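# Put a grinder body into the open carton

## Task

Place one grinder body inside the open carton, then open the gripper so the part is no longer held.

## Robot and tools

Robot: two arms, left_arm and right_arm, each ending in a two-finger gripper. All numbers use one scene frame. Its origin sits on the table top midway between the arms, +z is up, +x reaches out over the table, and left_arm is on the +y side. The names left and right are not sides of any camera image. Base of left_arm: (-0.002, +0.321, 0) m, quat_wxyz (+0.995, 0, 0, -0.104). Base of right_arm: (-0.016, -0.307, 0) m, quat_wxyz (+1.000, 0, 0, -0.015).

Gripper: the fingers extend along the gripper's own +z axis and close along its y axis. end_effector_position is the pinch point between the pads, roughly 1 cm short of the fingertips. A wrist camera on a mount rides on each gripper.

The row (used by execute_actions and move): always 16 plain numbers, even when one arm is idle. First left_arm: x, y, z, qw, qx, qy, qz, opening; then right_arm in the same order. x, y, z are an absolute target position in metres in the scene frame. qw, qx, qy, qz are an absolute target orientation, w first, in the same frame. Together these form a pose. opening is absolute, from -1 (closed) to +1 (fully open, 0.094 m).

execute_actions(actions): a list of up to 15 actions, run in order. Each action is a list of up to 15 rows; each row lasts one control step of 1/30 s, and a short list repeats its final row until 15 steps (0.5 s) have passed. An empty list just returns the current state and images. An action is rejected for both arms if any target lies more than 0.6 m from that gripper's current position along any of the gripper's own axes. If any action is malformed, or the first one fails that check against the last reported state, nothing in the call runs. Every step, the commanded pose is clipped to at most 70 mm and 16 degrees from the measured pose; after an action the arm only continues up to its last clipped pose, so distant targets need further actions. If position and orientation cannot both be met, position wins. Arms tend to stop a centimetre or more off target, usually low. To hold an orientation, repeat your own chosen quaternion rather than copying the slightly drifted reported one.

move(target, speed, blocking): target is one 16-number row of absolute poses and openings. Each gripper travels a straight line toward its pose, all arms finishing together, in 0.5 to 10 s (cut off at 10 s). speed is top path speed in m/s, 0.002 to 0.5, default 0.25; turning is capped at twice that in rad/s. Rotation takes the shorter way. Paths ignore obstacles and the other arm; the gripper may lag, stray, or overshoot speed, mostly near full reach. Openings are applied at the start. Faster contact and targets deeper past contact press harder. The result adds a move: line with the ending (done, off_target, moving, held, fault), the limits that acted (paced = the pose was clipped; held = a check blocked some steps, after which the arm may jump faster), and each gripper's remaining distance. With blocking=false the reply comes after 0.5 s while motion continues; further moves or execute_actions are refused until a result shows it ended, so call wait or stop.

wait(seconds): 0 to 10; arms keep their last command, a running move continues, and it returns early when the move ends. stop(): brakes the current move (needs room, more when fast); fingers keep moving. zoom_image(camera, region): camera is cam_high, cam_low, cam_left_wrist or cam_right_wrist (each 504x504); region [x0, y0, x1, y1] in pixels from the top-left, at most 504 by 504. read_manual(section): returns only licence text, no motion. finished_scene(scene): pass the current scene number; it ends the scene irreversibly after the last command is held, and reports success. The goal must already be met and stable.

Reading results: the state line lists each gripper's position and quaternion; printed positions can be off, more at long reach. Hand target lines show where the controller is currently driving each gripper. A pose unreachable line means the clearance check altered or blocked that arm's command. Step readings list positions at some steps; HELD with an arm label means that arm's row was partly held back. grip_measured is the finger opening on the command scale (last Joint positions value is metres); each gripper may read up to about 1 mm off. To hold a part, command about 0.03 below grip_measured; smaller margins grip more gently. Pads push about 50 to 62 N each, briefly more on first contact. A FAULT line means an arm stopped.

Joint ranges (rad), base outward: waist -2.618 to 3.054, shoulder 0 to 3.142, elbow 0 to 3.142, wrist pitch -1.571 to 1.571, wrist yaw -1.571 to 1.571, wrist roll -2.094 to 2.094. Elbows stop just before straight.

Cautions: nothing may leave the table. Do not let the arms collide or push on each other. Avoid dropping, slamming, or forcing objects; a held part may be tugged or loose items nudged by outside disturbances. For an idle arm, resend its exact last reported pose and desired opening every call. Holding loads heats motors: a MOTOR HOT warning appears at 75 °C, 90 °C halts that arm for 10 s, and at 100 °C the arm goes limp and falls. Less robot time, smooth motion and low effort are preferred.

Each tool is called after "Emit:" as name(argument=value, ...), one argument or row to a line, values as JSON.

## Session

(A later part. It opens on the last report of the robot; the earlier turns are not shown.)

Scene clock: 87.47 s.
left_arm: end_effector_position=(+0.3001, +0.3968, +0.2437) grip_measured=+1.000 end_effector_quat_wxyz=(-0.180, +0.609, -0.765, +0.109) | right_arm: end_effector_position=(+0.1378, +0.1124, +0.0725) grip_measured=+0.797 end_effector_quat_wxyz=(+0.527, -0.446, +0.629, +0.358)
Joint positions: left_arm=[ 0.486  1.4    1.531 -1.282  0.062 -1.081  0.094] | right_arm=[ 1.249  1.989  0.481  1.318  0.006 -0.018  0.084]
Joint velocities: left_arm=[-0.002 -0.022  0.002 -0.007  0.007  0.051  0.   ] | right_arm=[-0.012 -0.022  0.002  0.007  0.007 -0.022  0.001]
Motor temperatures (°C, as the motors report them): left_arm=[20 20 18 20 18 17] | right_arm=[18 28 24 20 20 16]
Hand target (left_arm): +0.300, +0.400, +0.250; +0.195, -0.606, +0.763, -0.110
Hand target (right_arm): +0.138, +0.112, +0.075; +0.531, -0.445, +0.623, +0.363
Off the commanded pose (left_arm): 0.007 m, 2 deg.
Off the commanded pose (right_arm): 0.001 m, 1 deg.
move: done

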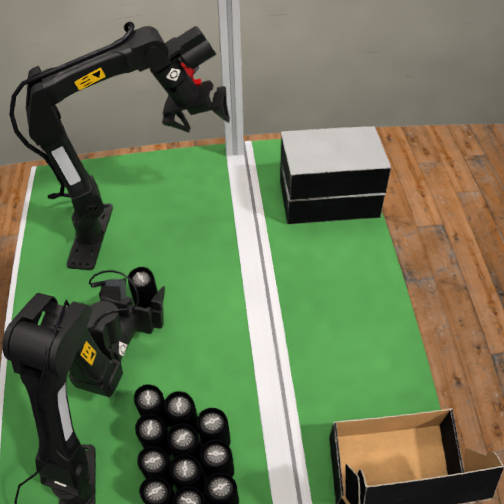

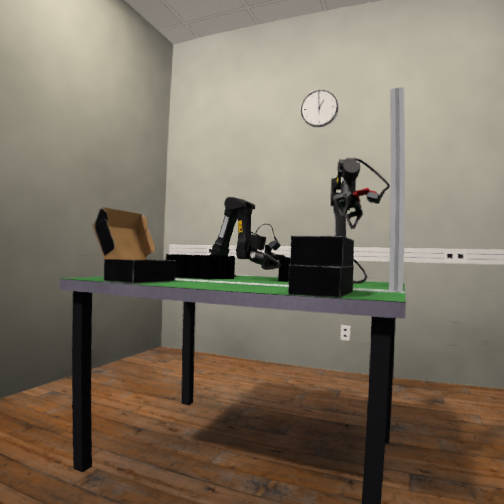

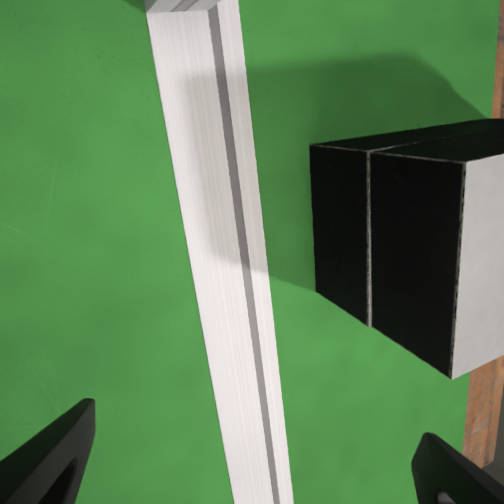

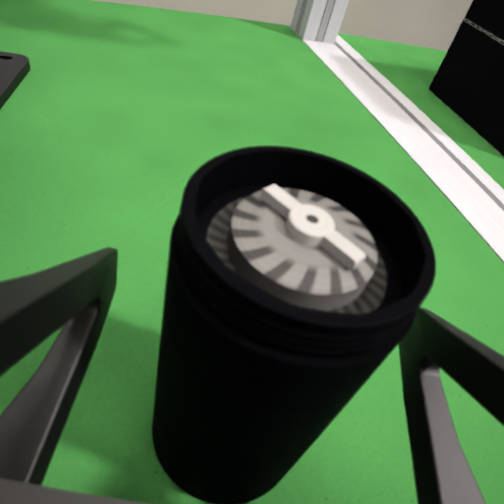

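Emit:
move(
  target=[0.3,0.4,0.25,-0.195,0.606,-0.763,0.110,1,0.151,0.125,0.058,0.527,-0.44,0.627,0.369,0.8],
  speed=0.05,
)

Emit:
move(
  target=[0.3,0.4,0.25,-0.195,0.606,-0.763,0.110,1,0.151,0.125,0.058,0.527,-0.44,0.627,0.369,0.1],
  speed=0.05,
)

Scene clock: 91.27 s.
left_arm: end_effector_position=(+0.3001, +0.3968, +0.2437) grip_measured=+1.000 end_effector_quat_wxyz=(-0.180, +0.609, -0.765, +0.109) | right_arm: end_effector_position=(+0.1450, +0.1172, +0.0456) grip_measured=+0.797 end_effector_quat_wxyz=(+0.514, -0.450, +0.638, +0.356)
Joint positions: left_arm=[ 0.486  1.4    1.531 -1.282  0.062 -1.081  0.094] | right_arm=[ 1.227  2.105  0.521  1.363 -0.023 -0.014  0.084]
Joint velocities: left_arm=[-0.002 -0.002 -0.017  0.007 -0.051  0.037  0.   ] | right_arm=[-0.012 -0.007  0.007  0.066 -0.022  0.007 -0.001]
Motor temperatures (°C, as the motors report them): left_arm=[20 20 18 20 18 17] | right_arm=[18 27 23 21 20 16]
Hand target (left_arm): +0.300, +0.400, +0.250; +0.195, -0.606, +0.763, -0.110
Hand target (right_arm): +0.151, +0.124, +0.058; +0.527, -0.440, +0.627, +0.369
Off the commanded pose (left_arm): 0.007 m, 2 deg.
Off the commanded pose (right_arm): 0.016 m, 3 deg.
move: off_target (right_arm)

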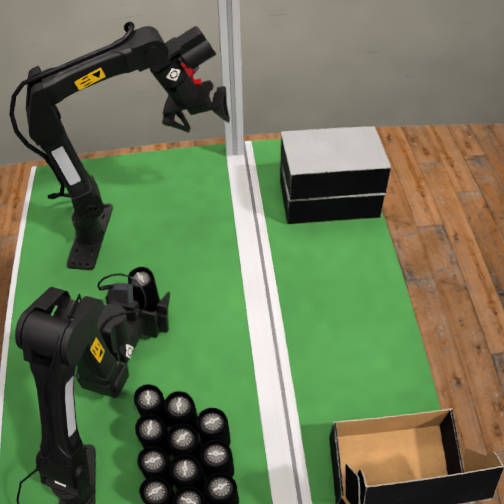

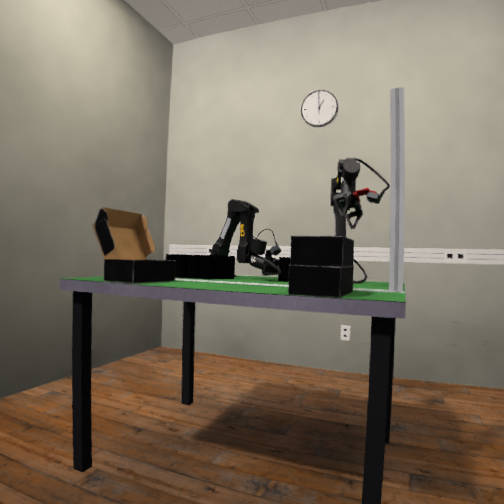

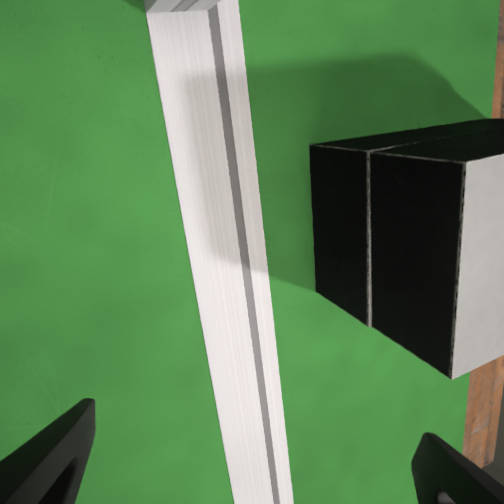

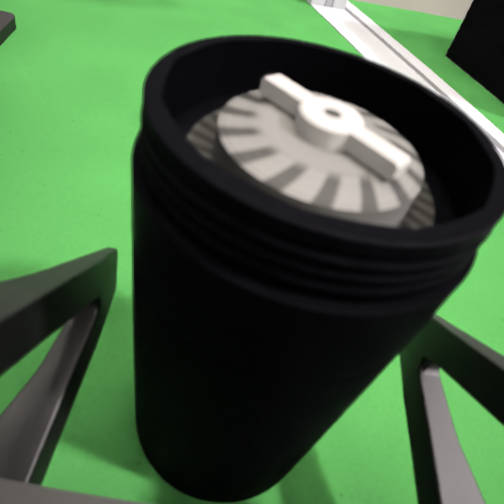

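Scene clock: 91.97 s.
left_arm: end_effector_position=(+0.3001, +0.3968, +0.2437) grip_measured=+1.000 end_effector_quat_wxyz=(-0.180, +0.609, -0.765, +0.109) | right_arm: end_effector_position=(+0.1437, +0.1176, +0.0455) grip_measured=+0.155 end_effector_quat_wxyz=(+0.512, -0.452, +0.636, +0.358)
Joint positions: left_arm=[ 0.486  1.4    1.531 -1.282  0.062 -1.081  0.094] | right_arm=[ 1.228  2.105  0.521  1.363 -0.028 -0.015  0.054]
Joint velocities: left_arm=[-0.007 -0.002 -0.002 -0.037 -0.051 -0.007  0.   ] | right_arm=[-0.007  0.007  0.002  0.051  0.051  0.022  0.001]
Motor temperatures (°C, as the motors report them): left_arm=[20 19 18 20 18 17] | right_arm=[18 27 23 21 20 16]
Hand target (left_arm): +0.300, +0.400, +0.250; +0.195, -0.606, +0.763, -0.110
Hand target (right_arm): +0.151, +0.124, +0.058; +0.527, -0.440, +0.627, +0.368
Off the commanded pose (left_arm): 0.007 m, 2 deg.
Off the commanded pose (right_arm): 0.016 m, 3 deg.
move: off_target (right_arm)

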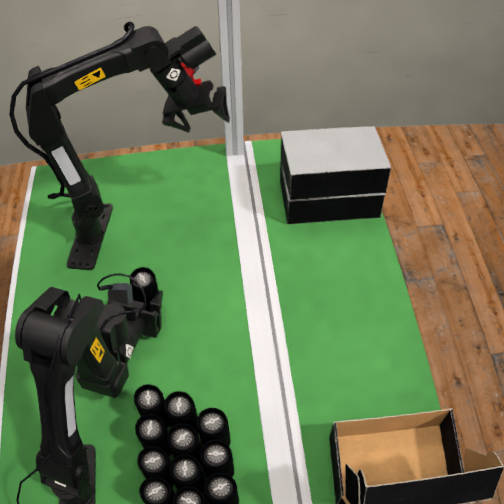

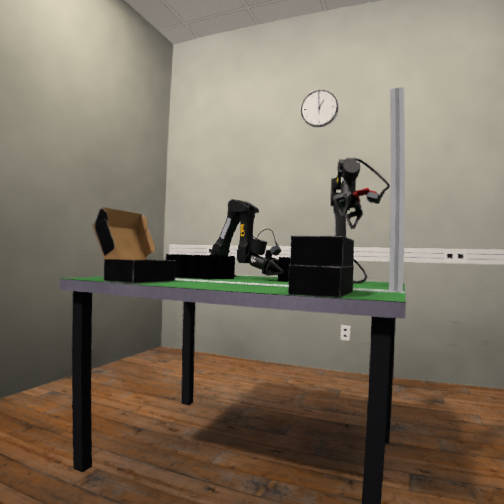

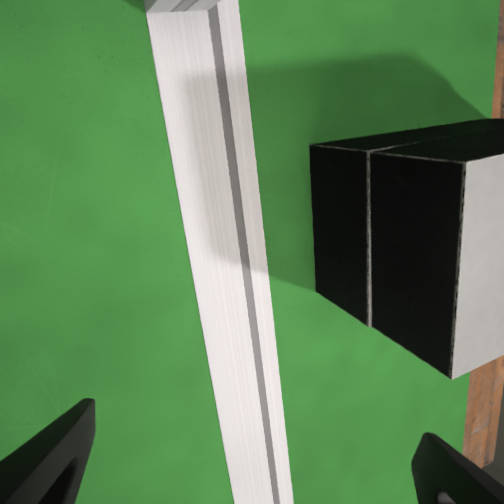

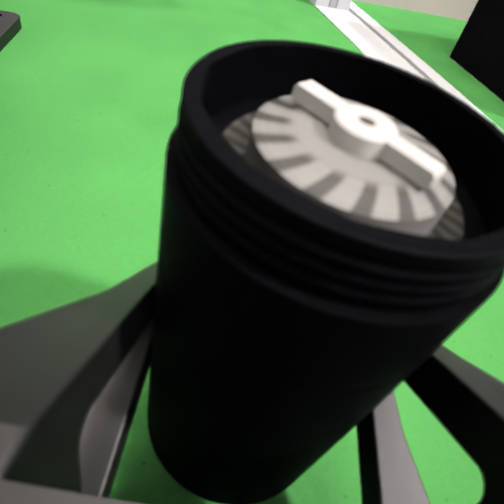

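Emit:
move(
  target=[0.3,0.4,0.25,-0.195,0.606,-0.763,0.110,1,0.2,0.08,0.2,0.42,-0.33,0.785,0.31,0.12],
  speed=0.2,
)

Emit:
move(
  target=[0.3,0.4,0.25,-0.195,0.606,-0.763,0.110,1,0.52,-0.27,0.18,-0.123,0.696,-0.696,0.123,0.12],
  speed=0.25,
)

Scene clock: 103.17 s.
left_arm: end_effector_position=(+0.3001, +0.3968, +0.2437) grip_measured=+1.000 end_effector_quat_wxyz=(-0.180, +0.609, -0.765, +0.109) | right_arm: end_effector_position=(+0.1875, +0.0699, +0.1518) grip_measured=+0.155 end_effector_quat_wxyz=(+0.364, -0.353, +0.816, +0.276)
Joint positions: left_arm=[ 0.486  1.4    1.531 -1.282  0.062 -1.081  0.094] | right_arm=[ 1.111  1.451  0.871 -0.042  0.019  0.255  0.054]
Joint velocities: left_arm=[-0.007 -0.022 -0.017  0.022  0.007 -0.037  0.   ] | right_arm=[-0.032 -0.007 -0.007 -0.037  0.051 -0.007  0.   ]
Motor temperatures (°C, as the motors report them): left_arm=[20 19 19 20 18 17] | right_arm=[18 26 24 23 20 16]
Hand target (left_arm): +0.300, +0.400, +0.250; +0.195, -0.606, +0.763, -0.110
Hand target (right_arm): +0.199, +0.079, +0.201; +0.418, -0.330, +0.787, +0.311
Off the commanded pose (left_arm): 0.007 m, 2 deg.
Off the commanded pose (right_arm): 0.051 m, 9 deg.
move: off_target (right_arm)

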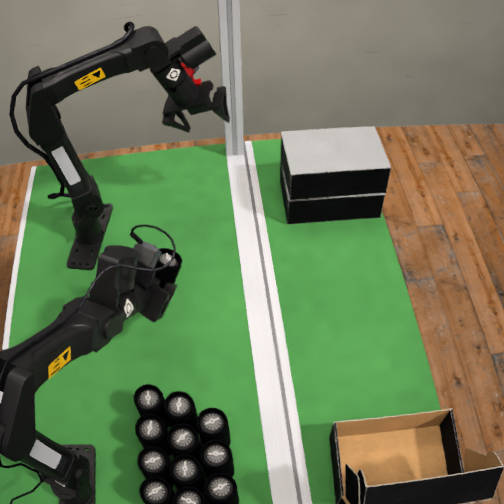

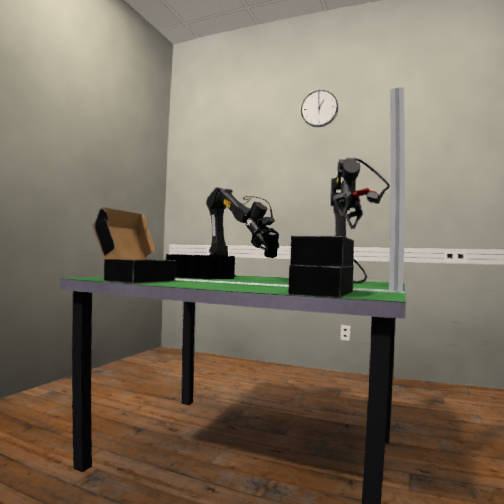

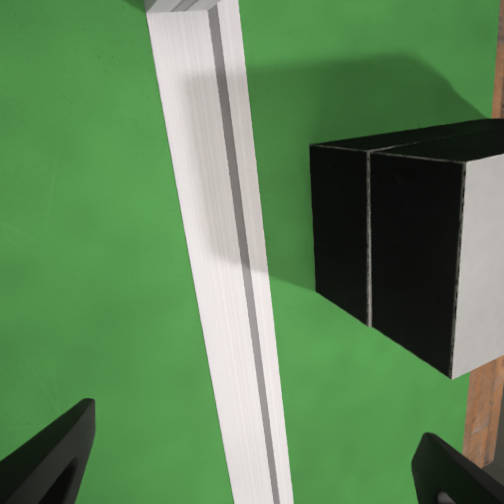

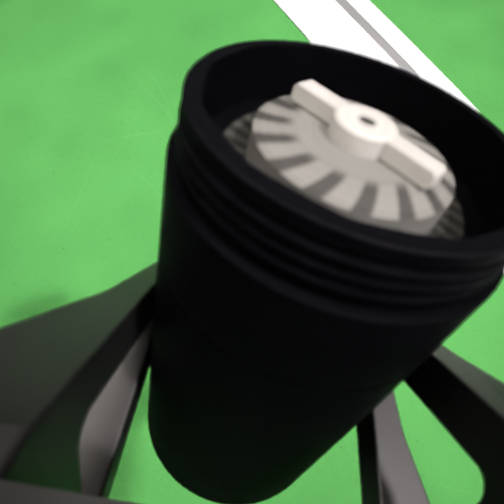

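Scene clock: 106.60 s.
left_arm: end_effector_position=(+0.3001, +0.3968, +0.2437) grip_measured=+1.000 end_effector_quat_wxyz=(-0.180, +0.609, -0.765, +0.109) | right_arm: end_effector_position=(+0.5169, -0.2790, +0.1491) grip_measured=+0.156 end_effector_quat_wxyz=(-0.103, +0.696, -0.703, +0.107)
Joint positions: left_arm=[ 0.486  1.4    1.531 -1.282  0.062 -1.081  0.094] | right_arm=[ 0.088  2.561  2.831 -1.544  0.024 -1.505  0.054]
Joint velocities: left_arm=[-0.002  0.002  0.007 -0.037 -0.066  0.022  0.   ] | right_arm=[ 0.007  0.002 -0.012 -0.037  0.007 -0.022  0.001]
Motor temperatures (°C, as the motors report them): left_arm=[20 19 19 20 18 17] | right_arm=[18 27 24 23 20 16]
Hand target (left_arm): +0.300, +0.400, +0.250; +0.195, -0.606, +0.763, -0.110
Hand target (right_arm): +0.522, -0.272, +0.176; -0.134, +0.695, -0.695, +0.128
Off the commanded pose (left_arm): 0.007 m, 2 deg.
Off the commanded pose (right_arm): 0.032 m, 3 deg.
elbow stopped short (right arm): the move would have taken joint 3 (elbow) straighter than the controller allows; a more bent joint 3 avoids this.
move: off_target (right_arm)

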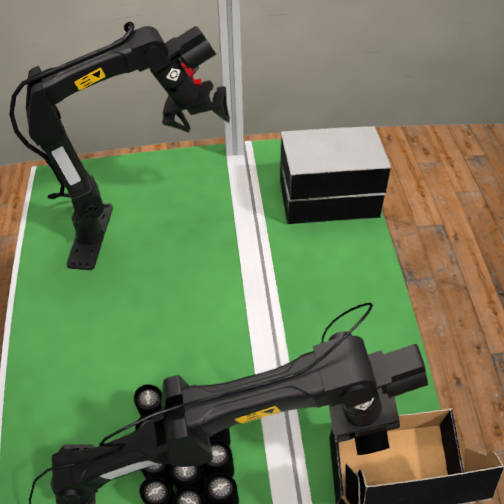

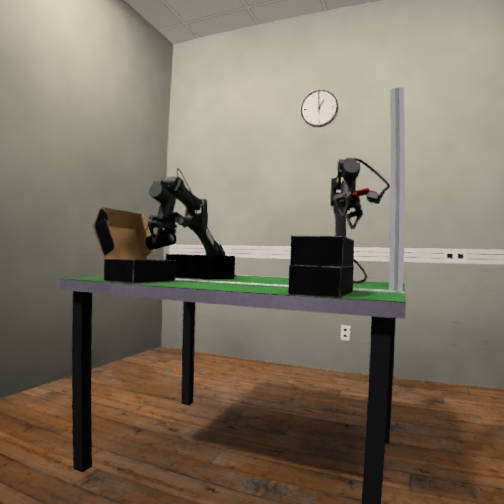

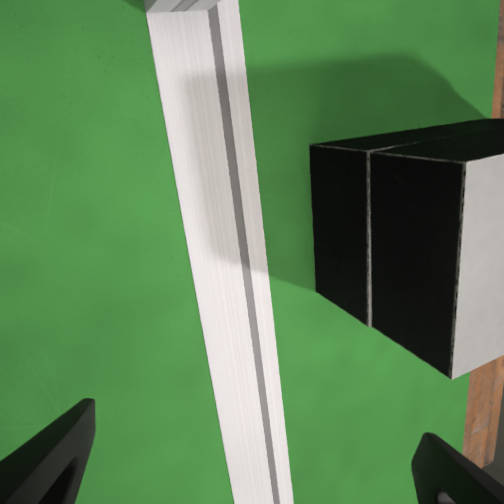

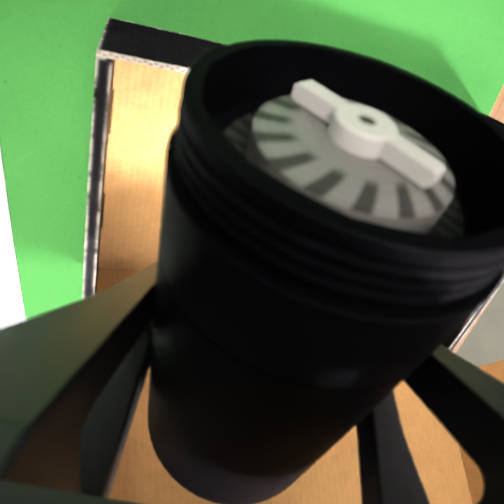

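Emit:
move(
  target=[0.3,0.4,0.25,-0.195,0.606,-0.763,0.110,1,0.545,-0.297,0.135,-0.15,0.69,-0.69,0.15,0.12],
  speed=0.08,
)

Emit:
zoom_image(
  camera="cam_high",
  region=[280,324,504,504],
)

Scene clock: 115.53 s.
left_arm: end_effector_position=(+0.3001, +0.3968, +0.2437) grip_measured=+1.000 end_effector_quat_wxyz=(-0.180, +0.609, -0.765, +0.109) | right_arm: end_effector_position=(+0.5344, -0.2949, +0.1008) grip_measured=+0.156 end_effector_quat_wxyz=(-0.111, +0.701, -0.694, +0.123)
Joint positions: left_arm=[ 0.486  1.4    1.531 -1.282  0.062 -1.081  0.094] | right_arm=[ 0.058  2.441  2.389 -1.187  0.025 -1.556  0.054]
Joint velocities: left_arm=[-0.012  0.002 -0.022 -0.037 -0.007  0.022  0.   ] | right_arm=[ 0.002  0.022  0.012 -0.022 -0.037  0.007 -0.   ]
Motor temperatures (°C, as the motors report them): left_arm=[20 19 19 20 18 17] | right_arm=[18 31 25 22 20 16]
Hand target (left_arm): +0.300, +0.400, +0.250; +0.195, -0.606, +0.763, -0.110
Hand target (right_arm): +0.544, -0.297, +0.135; -0.149, +0.692, -0.691, +0.150
Off the commanded pose (left_arm): 0.007 m, 2 deg.
Off the commanded pose (right_arm): 0.036 m, 6 deg.
move: off_target (right_arm)

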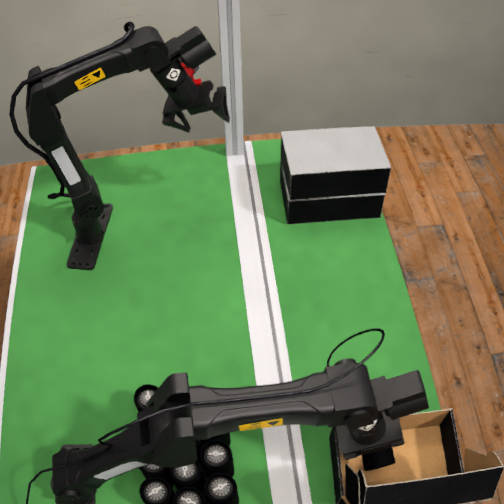

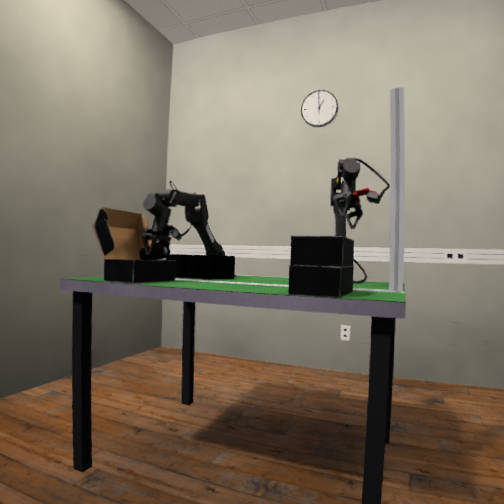

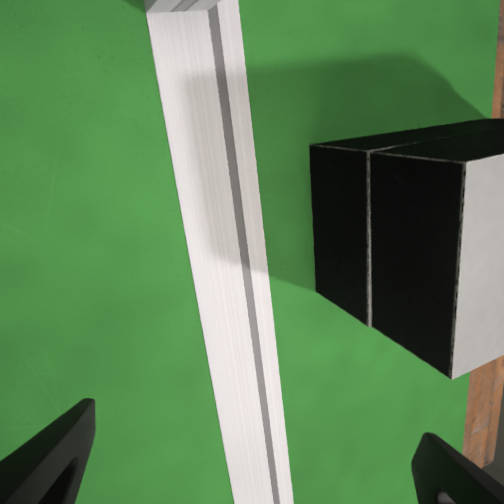

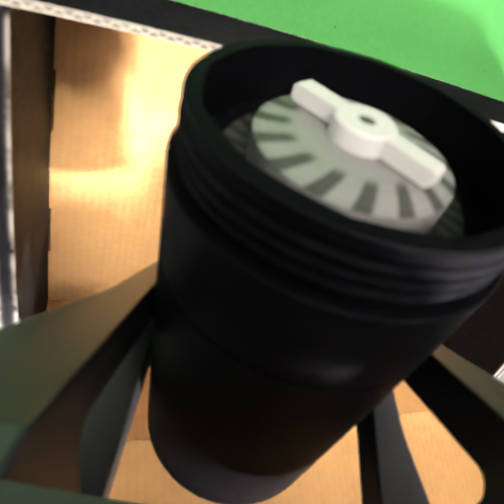

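Region (280, 324, 504, 504) of cam_high's 504x504 image, scaled by 2.250, with more detail than that image has; it fills the top 405 rows of this view, and the rest is white.

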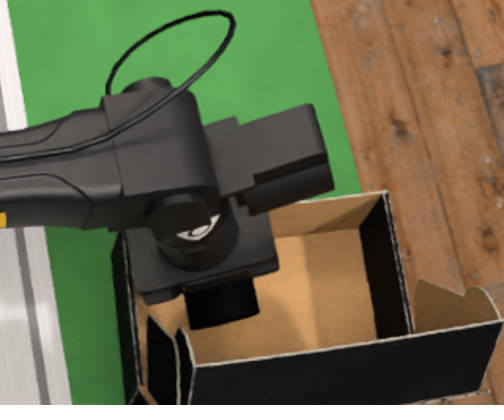

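Emit:
move(
  target=[0.3,0.4,0.25,-0.195,0.606,-0.763,0.110,1,0.565,-0.308,0.095,-0.15,0.69,-0.69,0.15,0.12],
  speed=0.04,
)

Emit:
zoom_image(
  camera="cam_high",
  region=[280,324,504,504],
)

Scene clock: 119.57 s.
left_arm: end_effector_position=(+0.3001, +0.3968, +0.2437) grip_measured=+1.000 end_effector_quat_wxyz=(-0.180, +0.609, -0.765, +0.109) | right_arm: end_effector_position=(+0.5533, -0.3036, +0.0871) grip_measured=+0.156 end_effector_quat_wxyz=(-0.130, +0.698, -0.691, +0.135)
Joint positions: left_arm=[ 0.486  1.4    1.531 -1.282  0.062 -1.081  0.094] | right_arm=[ 0.036  2.48   2.389 -1.103  0.007 -1.576  0.054]
Joint velocities: left_arm=[ 0.012 -0.012 -0.002 -0.037 -0.11   0.022  0.   ] | right_arm=[-0.002  0.007 -0.007 -0.007  0.037 -0.037  0.001]
Motor temperatures (°C, as the motors report them): left_arm=[20 19 19 20 18 17] | right_arm=[18 33 25 22 20 16]
Hand target (left_arm): +0.300, +0.400, +0.250; +0.195, -0.606, +0.763, -0.110
Hand target (right_arm): +0.564, -0.308, +0.095; -0.150, +0.691, -0.691, +0.151
Off the commanded pose (left_arm): 0.007 m, 2 deg.
Off the commanded pose (right_arm): 0.015 m, 3 deg.
move: off_target (right_arm)

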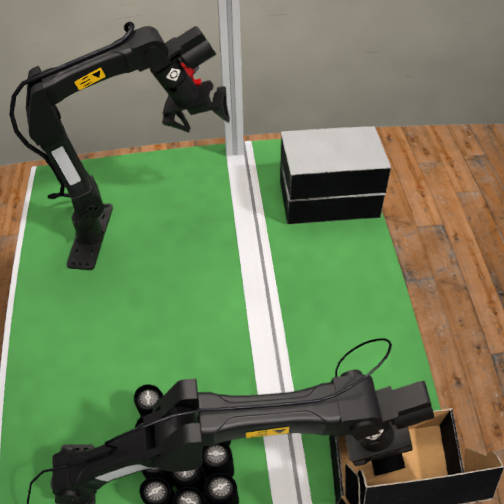

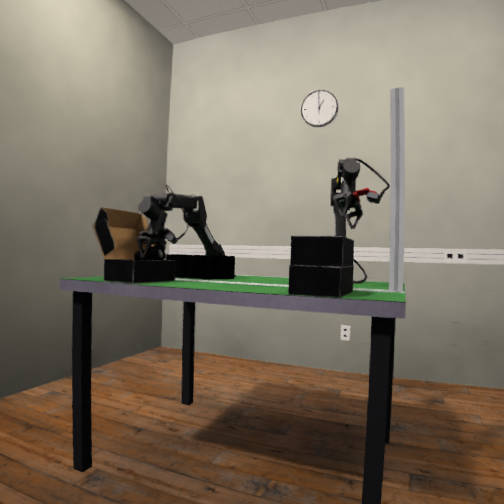

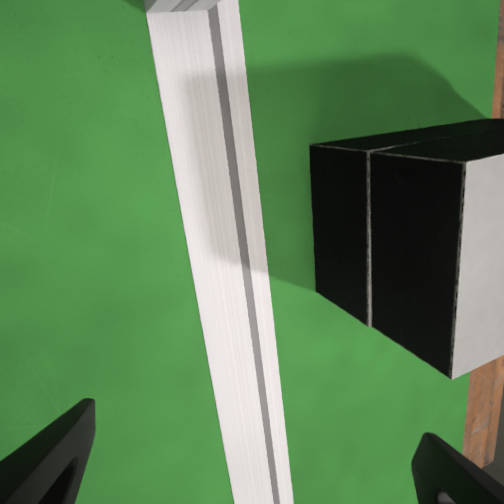

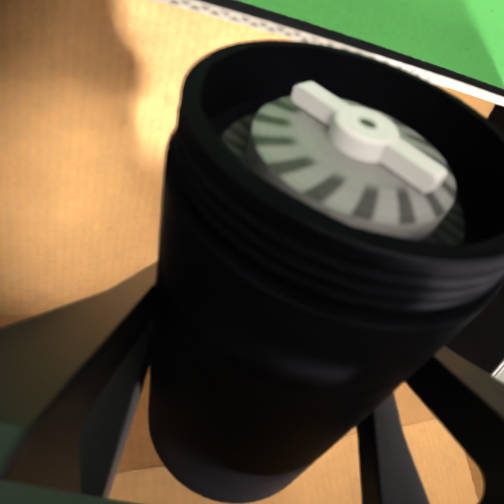

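Region (280, 324, 504, 504) of cam_high's 504x504 image, scaled by 2.250, with more detail than that image has; it fills the top 405 rows of this view, and the rest is white.

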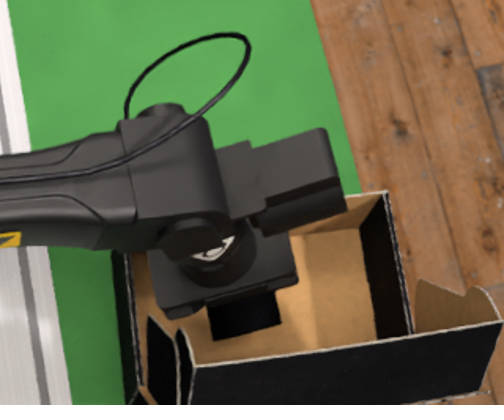

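Emit:
move(
  target=[0.3,0.4,0.25,-0.195,0.606,-0.763,0.110,1,0.562,-0.308,0.056,-0.15,0.69,-0.69,0.15,0.12],
  speed=0.03,
)

Scene clock: 123.40 s.
left_arm: end_effector_position=(+0.3001, +0.3968, +0.2437) grip_measured=+1.000 end_effector_quat_wxyz=(-0.180, +0.609, -0.765, +0.109) | right_arm: end_effector_position=(+0.5498, -0.3051, +0.0333) grip_measured=+0.156 end_effector_quat_wxyz=(-0.121, +0.700, -0.692, +0.128)
Joint positions: left_arm=[ 0.486  1.4    1.531 -1.282  0.062 -1.081  0.094] | right_arm=[ 0.034  2.476  2.176 -0.916  0.009 -1.58   0.054]
Joint velocities: left_arm=[ 0.002  0.002  0.012  0.007 -0.066 -0.022  0.   ] | right_arm=[-0.017  0.007  0.007  0.051  0.007  0.037 -0.   ]
Motor temperatures (°C, as the motors report them): left_arm=[20 19 19 20 18 17] | right_arm=[18 33 25 22 20 16]
Hand target (left_arm): +0.300, +0.400, +0.250; +0.195, -0.606, +0.763, -0.110
Hand target (right_arm): +0.561, -0.308, +0.057; -0.149, +0.691, -0.691, +0.150
Off the commanded pose (left_arm): 0.007 m, 2 deg.
Off the commanded pose (right_arm): 0.026 m, 4 deg.
move: off_target (right_arm)

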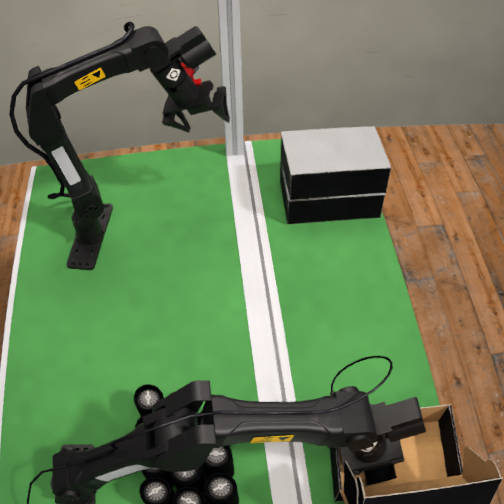

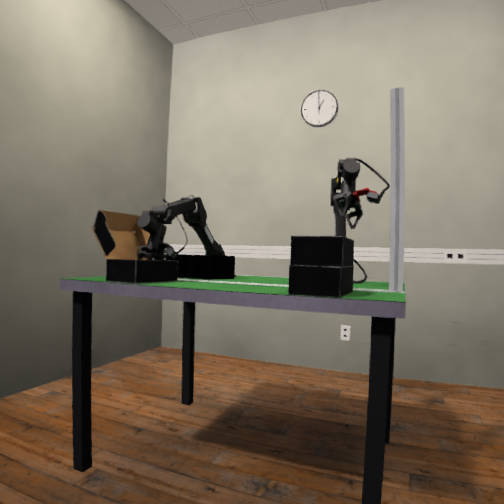

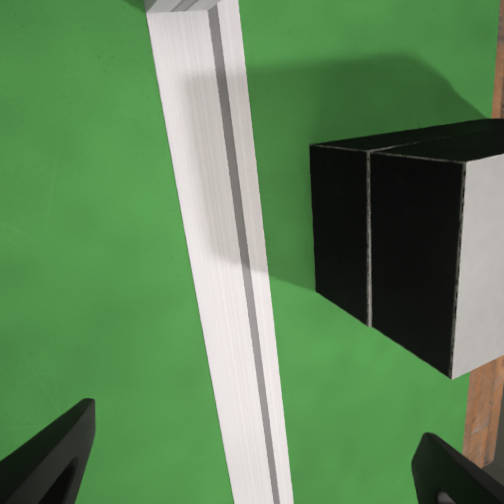

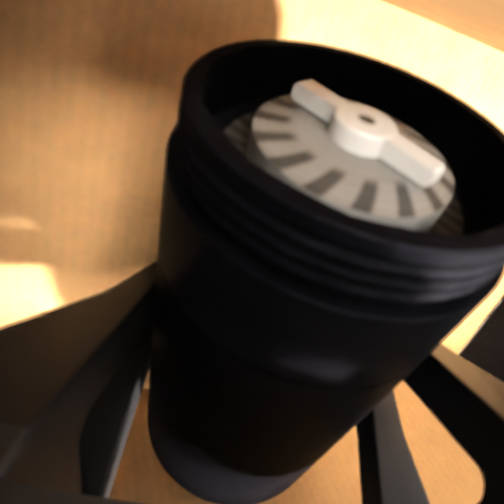

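Box shifted slightly; it's down. Release and lift.

Emit:
move(
  target=[0.3,0.4,0.25,-0.195,0.606,-0.763,0.110,1,0.562,-0.308,0.056,-0.15,0.69,-0.69,0.15,0.45],
  speed=0.03,
)

Emit:
move(
  target=[0.3,0.4,0.25,-0.195,0.606,-0.763,0.110,1,0.53,-0.295,0.19,-0.15,0.69,-0.69,0.15,0.45],
  speed=0.12,
)

Scene clock: 129.10 s.
left_arm: end_effector_position=(+0.3001, +0.3968, +0.2437) grip_measured=+1.000 end_effector_quat_wxyz=(-0.180, +0.609, -0.765, +0.109) | right_arm: end_effector_position=(+0.5555, -0.3051, +0.0341) grip_measured=+0.448 end_effector_quat_wxyz=(-0.129, +0.699, -0.690, +0.136)
Joint positions: left_arm=[ 0.486  1.4    1.531 -1.282  0.062 -1.081  0.094] | right_arm=[ 0.034  2.479  2.176 -0.891  0.009 -1.58   0.068]
Joint velocities: left_arm=[-0.022 -0.017  0.012  0.066  0.007 -0.022  0.   ] | right_arm=[ 0.002  0.002  0.002  0.051 -0.051 -0.022  0.   ]
Motor temperatures (°C, as the motors report them): left_arm=[20 19 19 20 18 17] | right_arm=[18 35 25 22 20 16]
Hand target (left_arm): +0.300, +0.400, +0.250; +0.195, -0.606, +0.763, -0.110
Hand target (right_arm): +0.562, -0.308, +0.056; -0.150, +0.691, -0.691, +0.150
Off the commanded pose (left_arm): 0.007 m, 2 deg.
Off the commanded pose (right_arm): 0.023 m, 3 deg.
move: off_target (right_arm)

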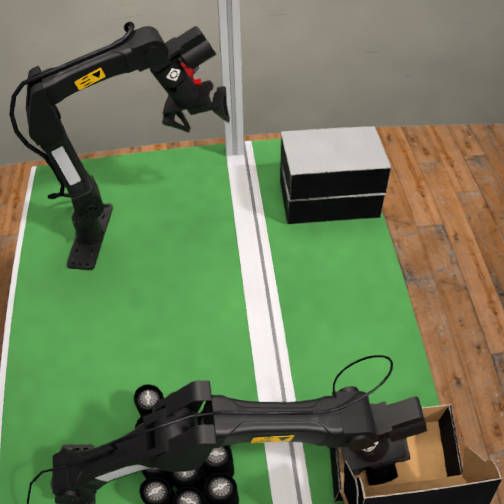

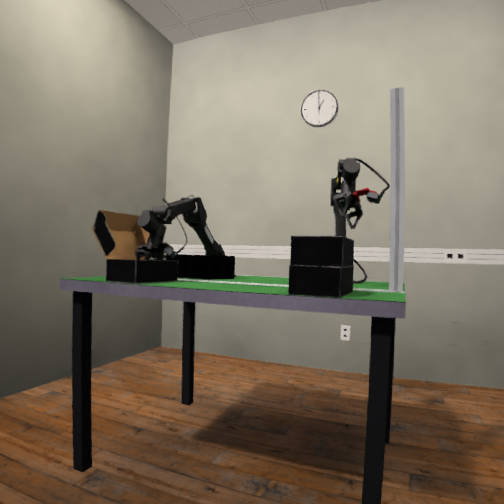

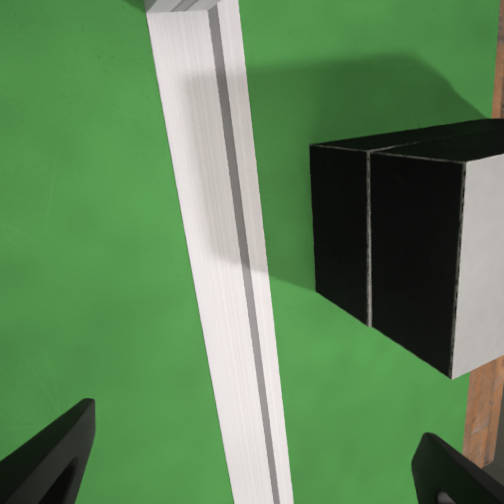

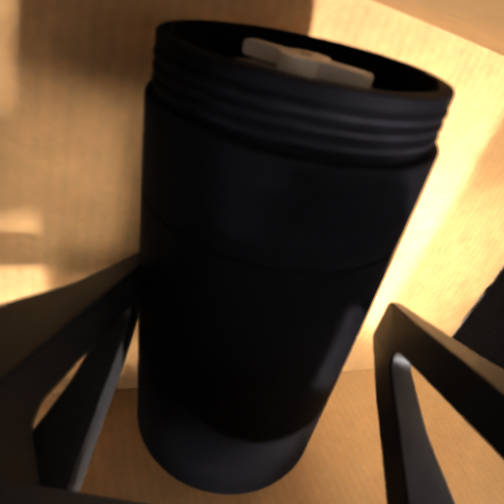

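Scene clock: 131.57 s.
left_arm: end_effector_position=(+0.3001, +0.3968, +0.2437) grip_measured=+1.000 end_effector_quat_wxyz=(-0.180, +0.609, -0.765, +0.109) | right_arm: end_effector_position=(+0.5314, -0.3004, +0.1837) grip_measured=+0.448 end_effector_quat_wxyz=(-0.147, +0.691, -0.692, +0.149)
Joint positions: left_arm=[ 0.486  1.4    1.531 -1.282  0.062 -1.081  0.094] | right_arm=[ 0.043  2.507  2.833 -1.475  0.009 -1.558  0.068]
Joint velocities: left_arm=[ 0.002 -0.012 -0.032  0.037  0.022  0.007  0.   ] | right_arm=[-0.012 -0.012  0.022 -0.037  0.037  0.037  0.   ]
Motor temperatures (°C, as the motors report them): left_arm=[20 19 19 20 18 17] | right_arm=[18 35 25 22 20 16]
Hand target (left_arm): +0.300, +0.400, +0.250; +0.195, -0.606, +0.763, -0.110
Hand target (right_arm): +0.531, -0.295, +0.190; -0.153, +0.691, -0.690, +0.153
Off the commanded pose (left_arm): 0.007 m, 2 deg.
Off the commanded pose (right_arm): 0.008 m, 0 deg.
move: done

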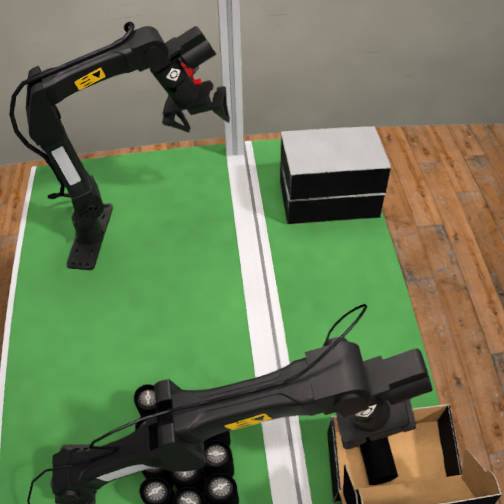

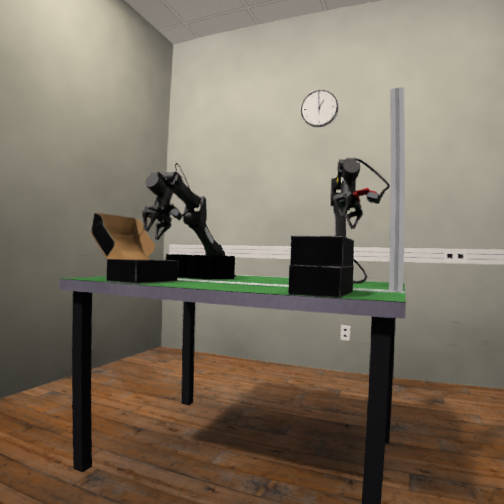

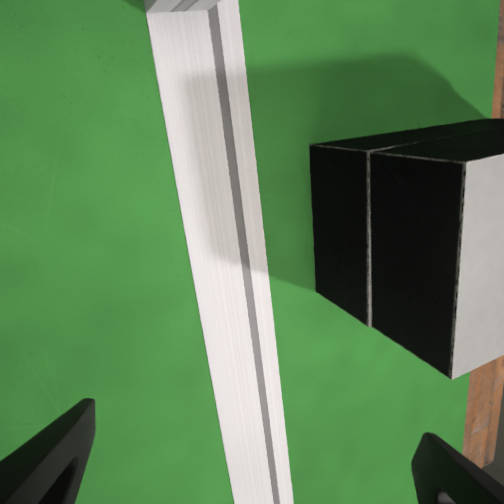

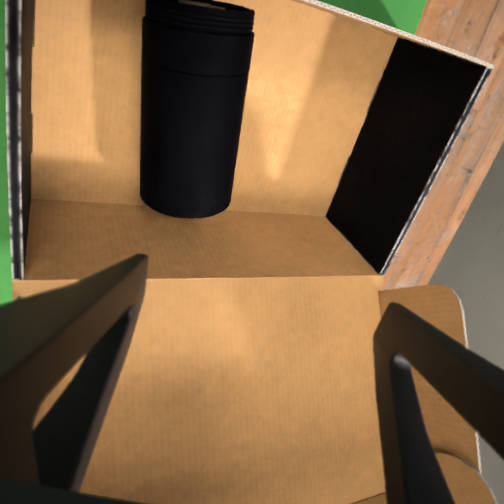

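Emit:
finished_scene(
  scene=1,
)

The scene is finished: the task was done.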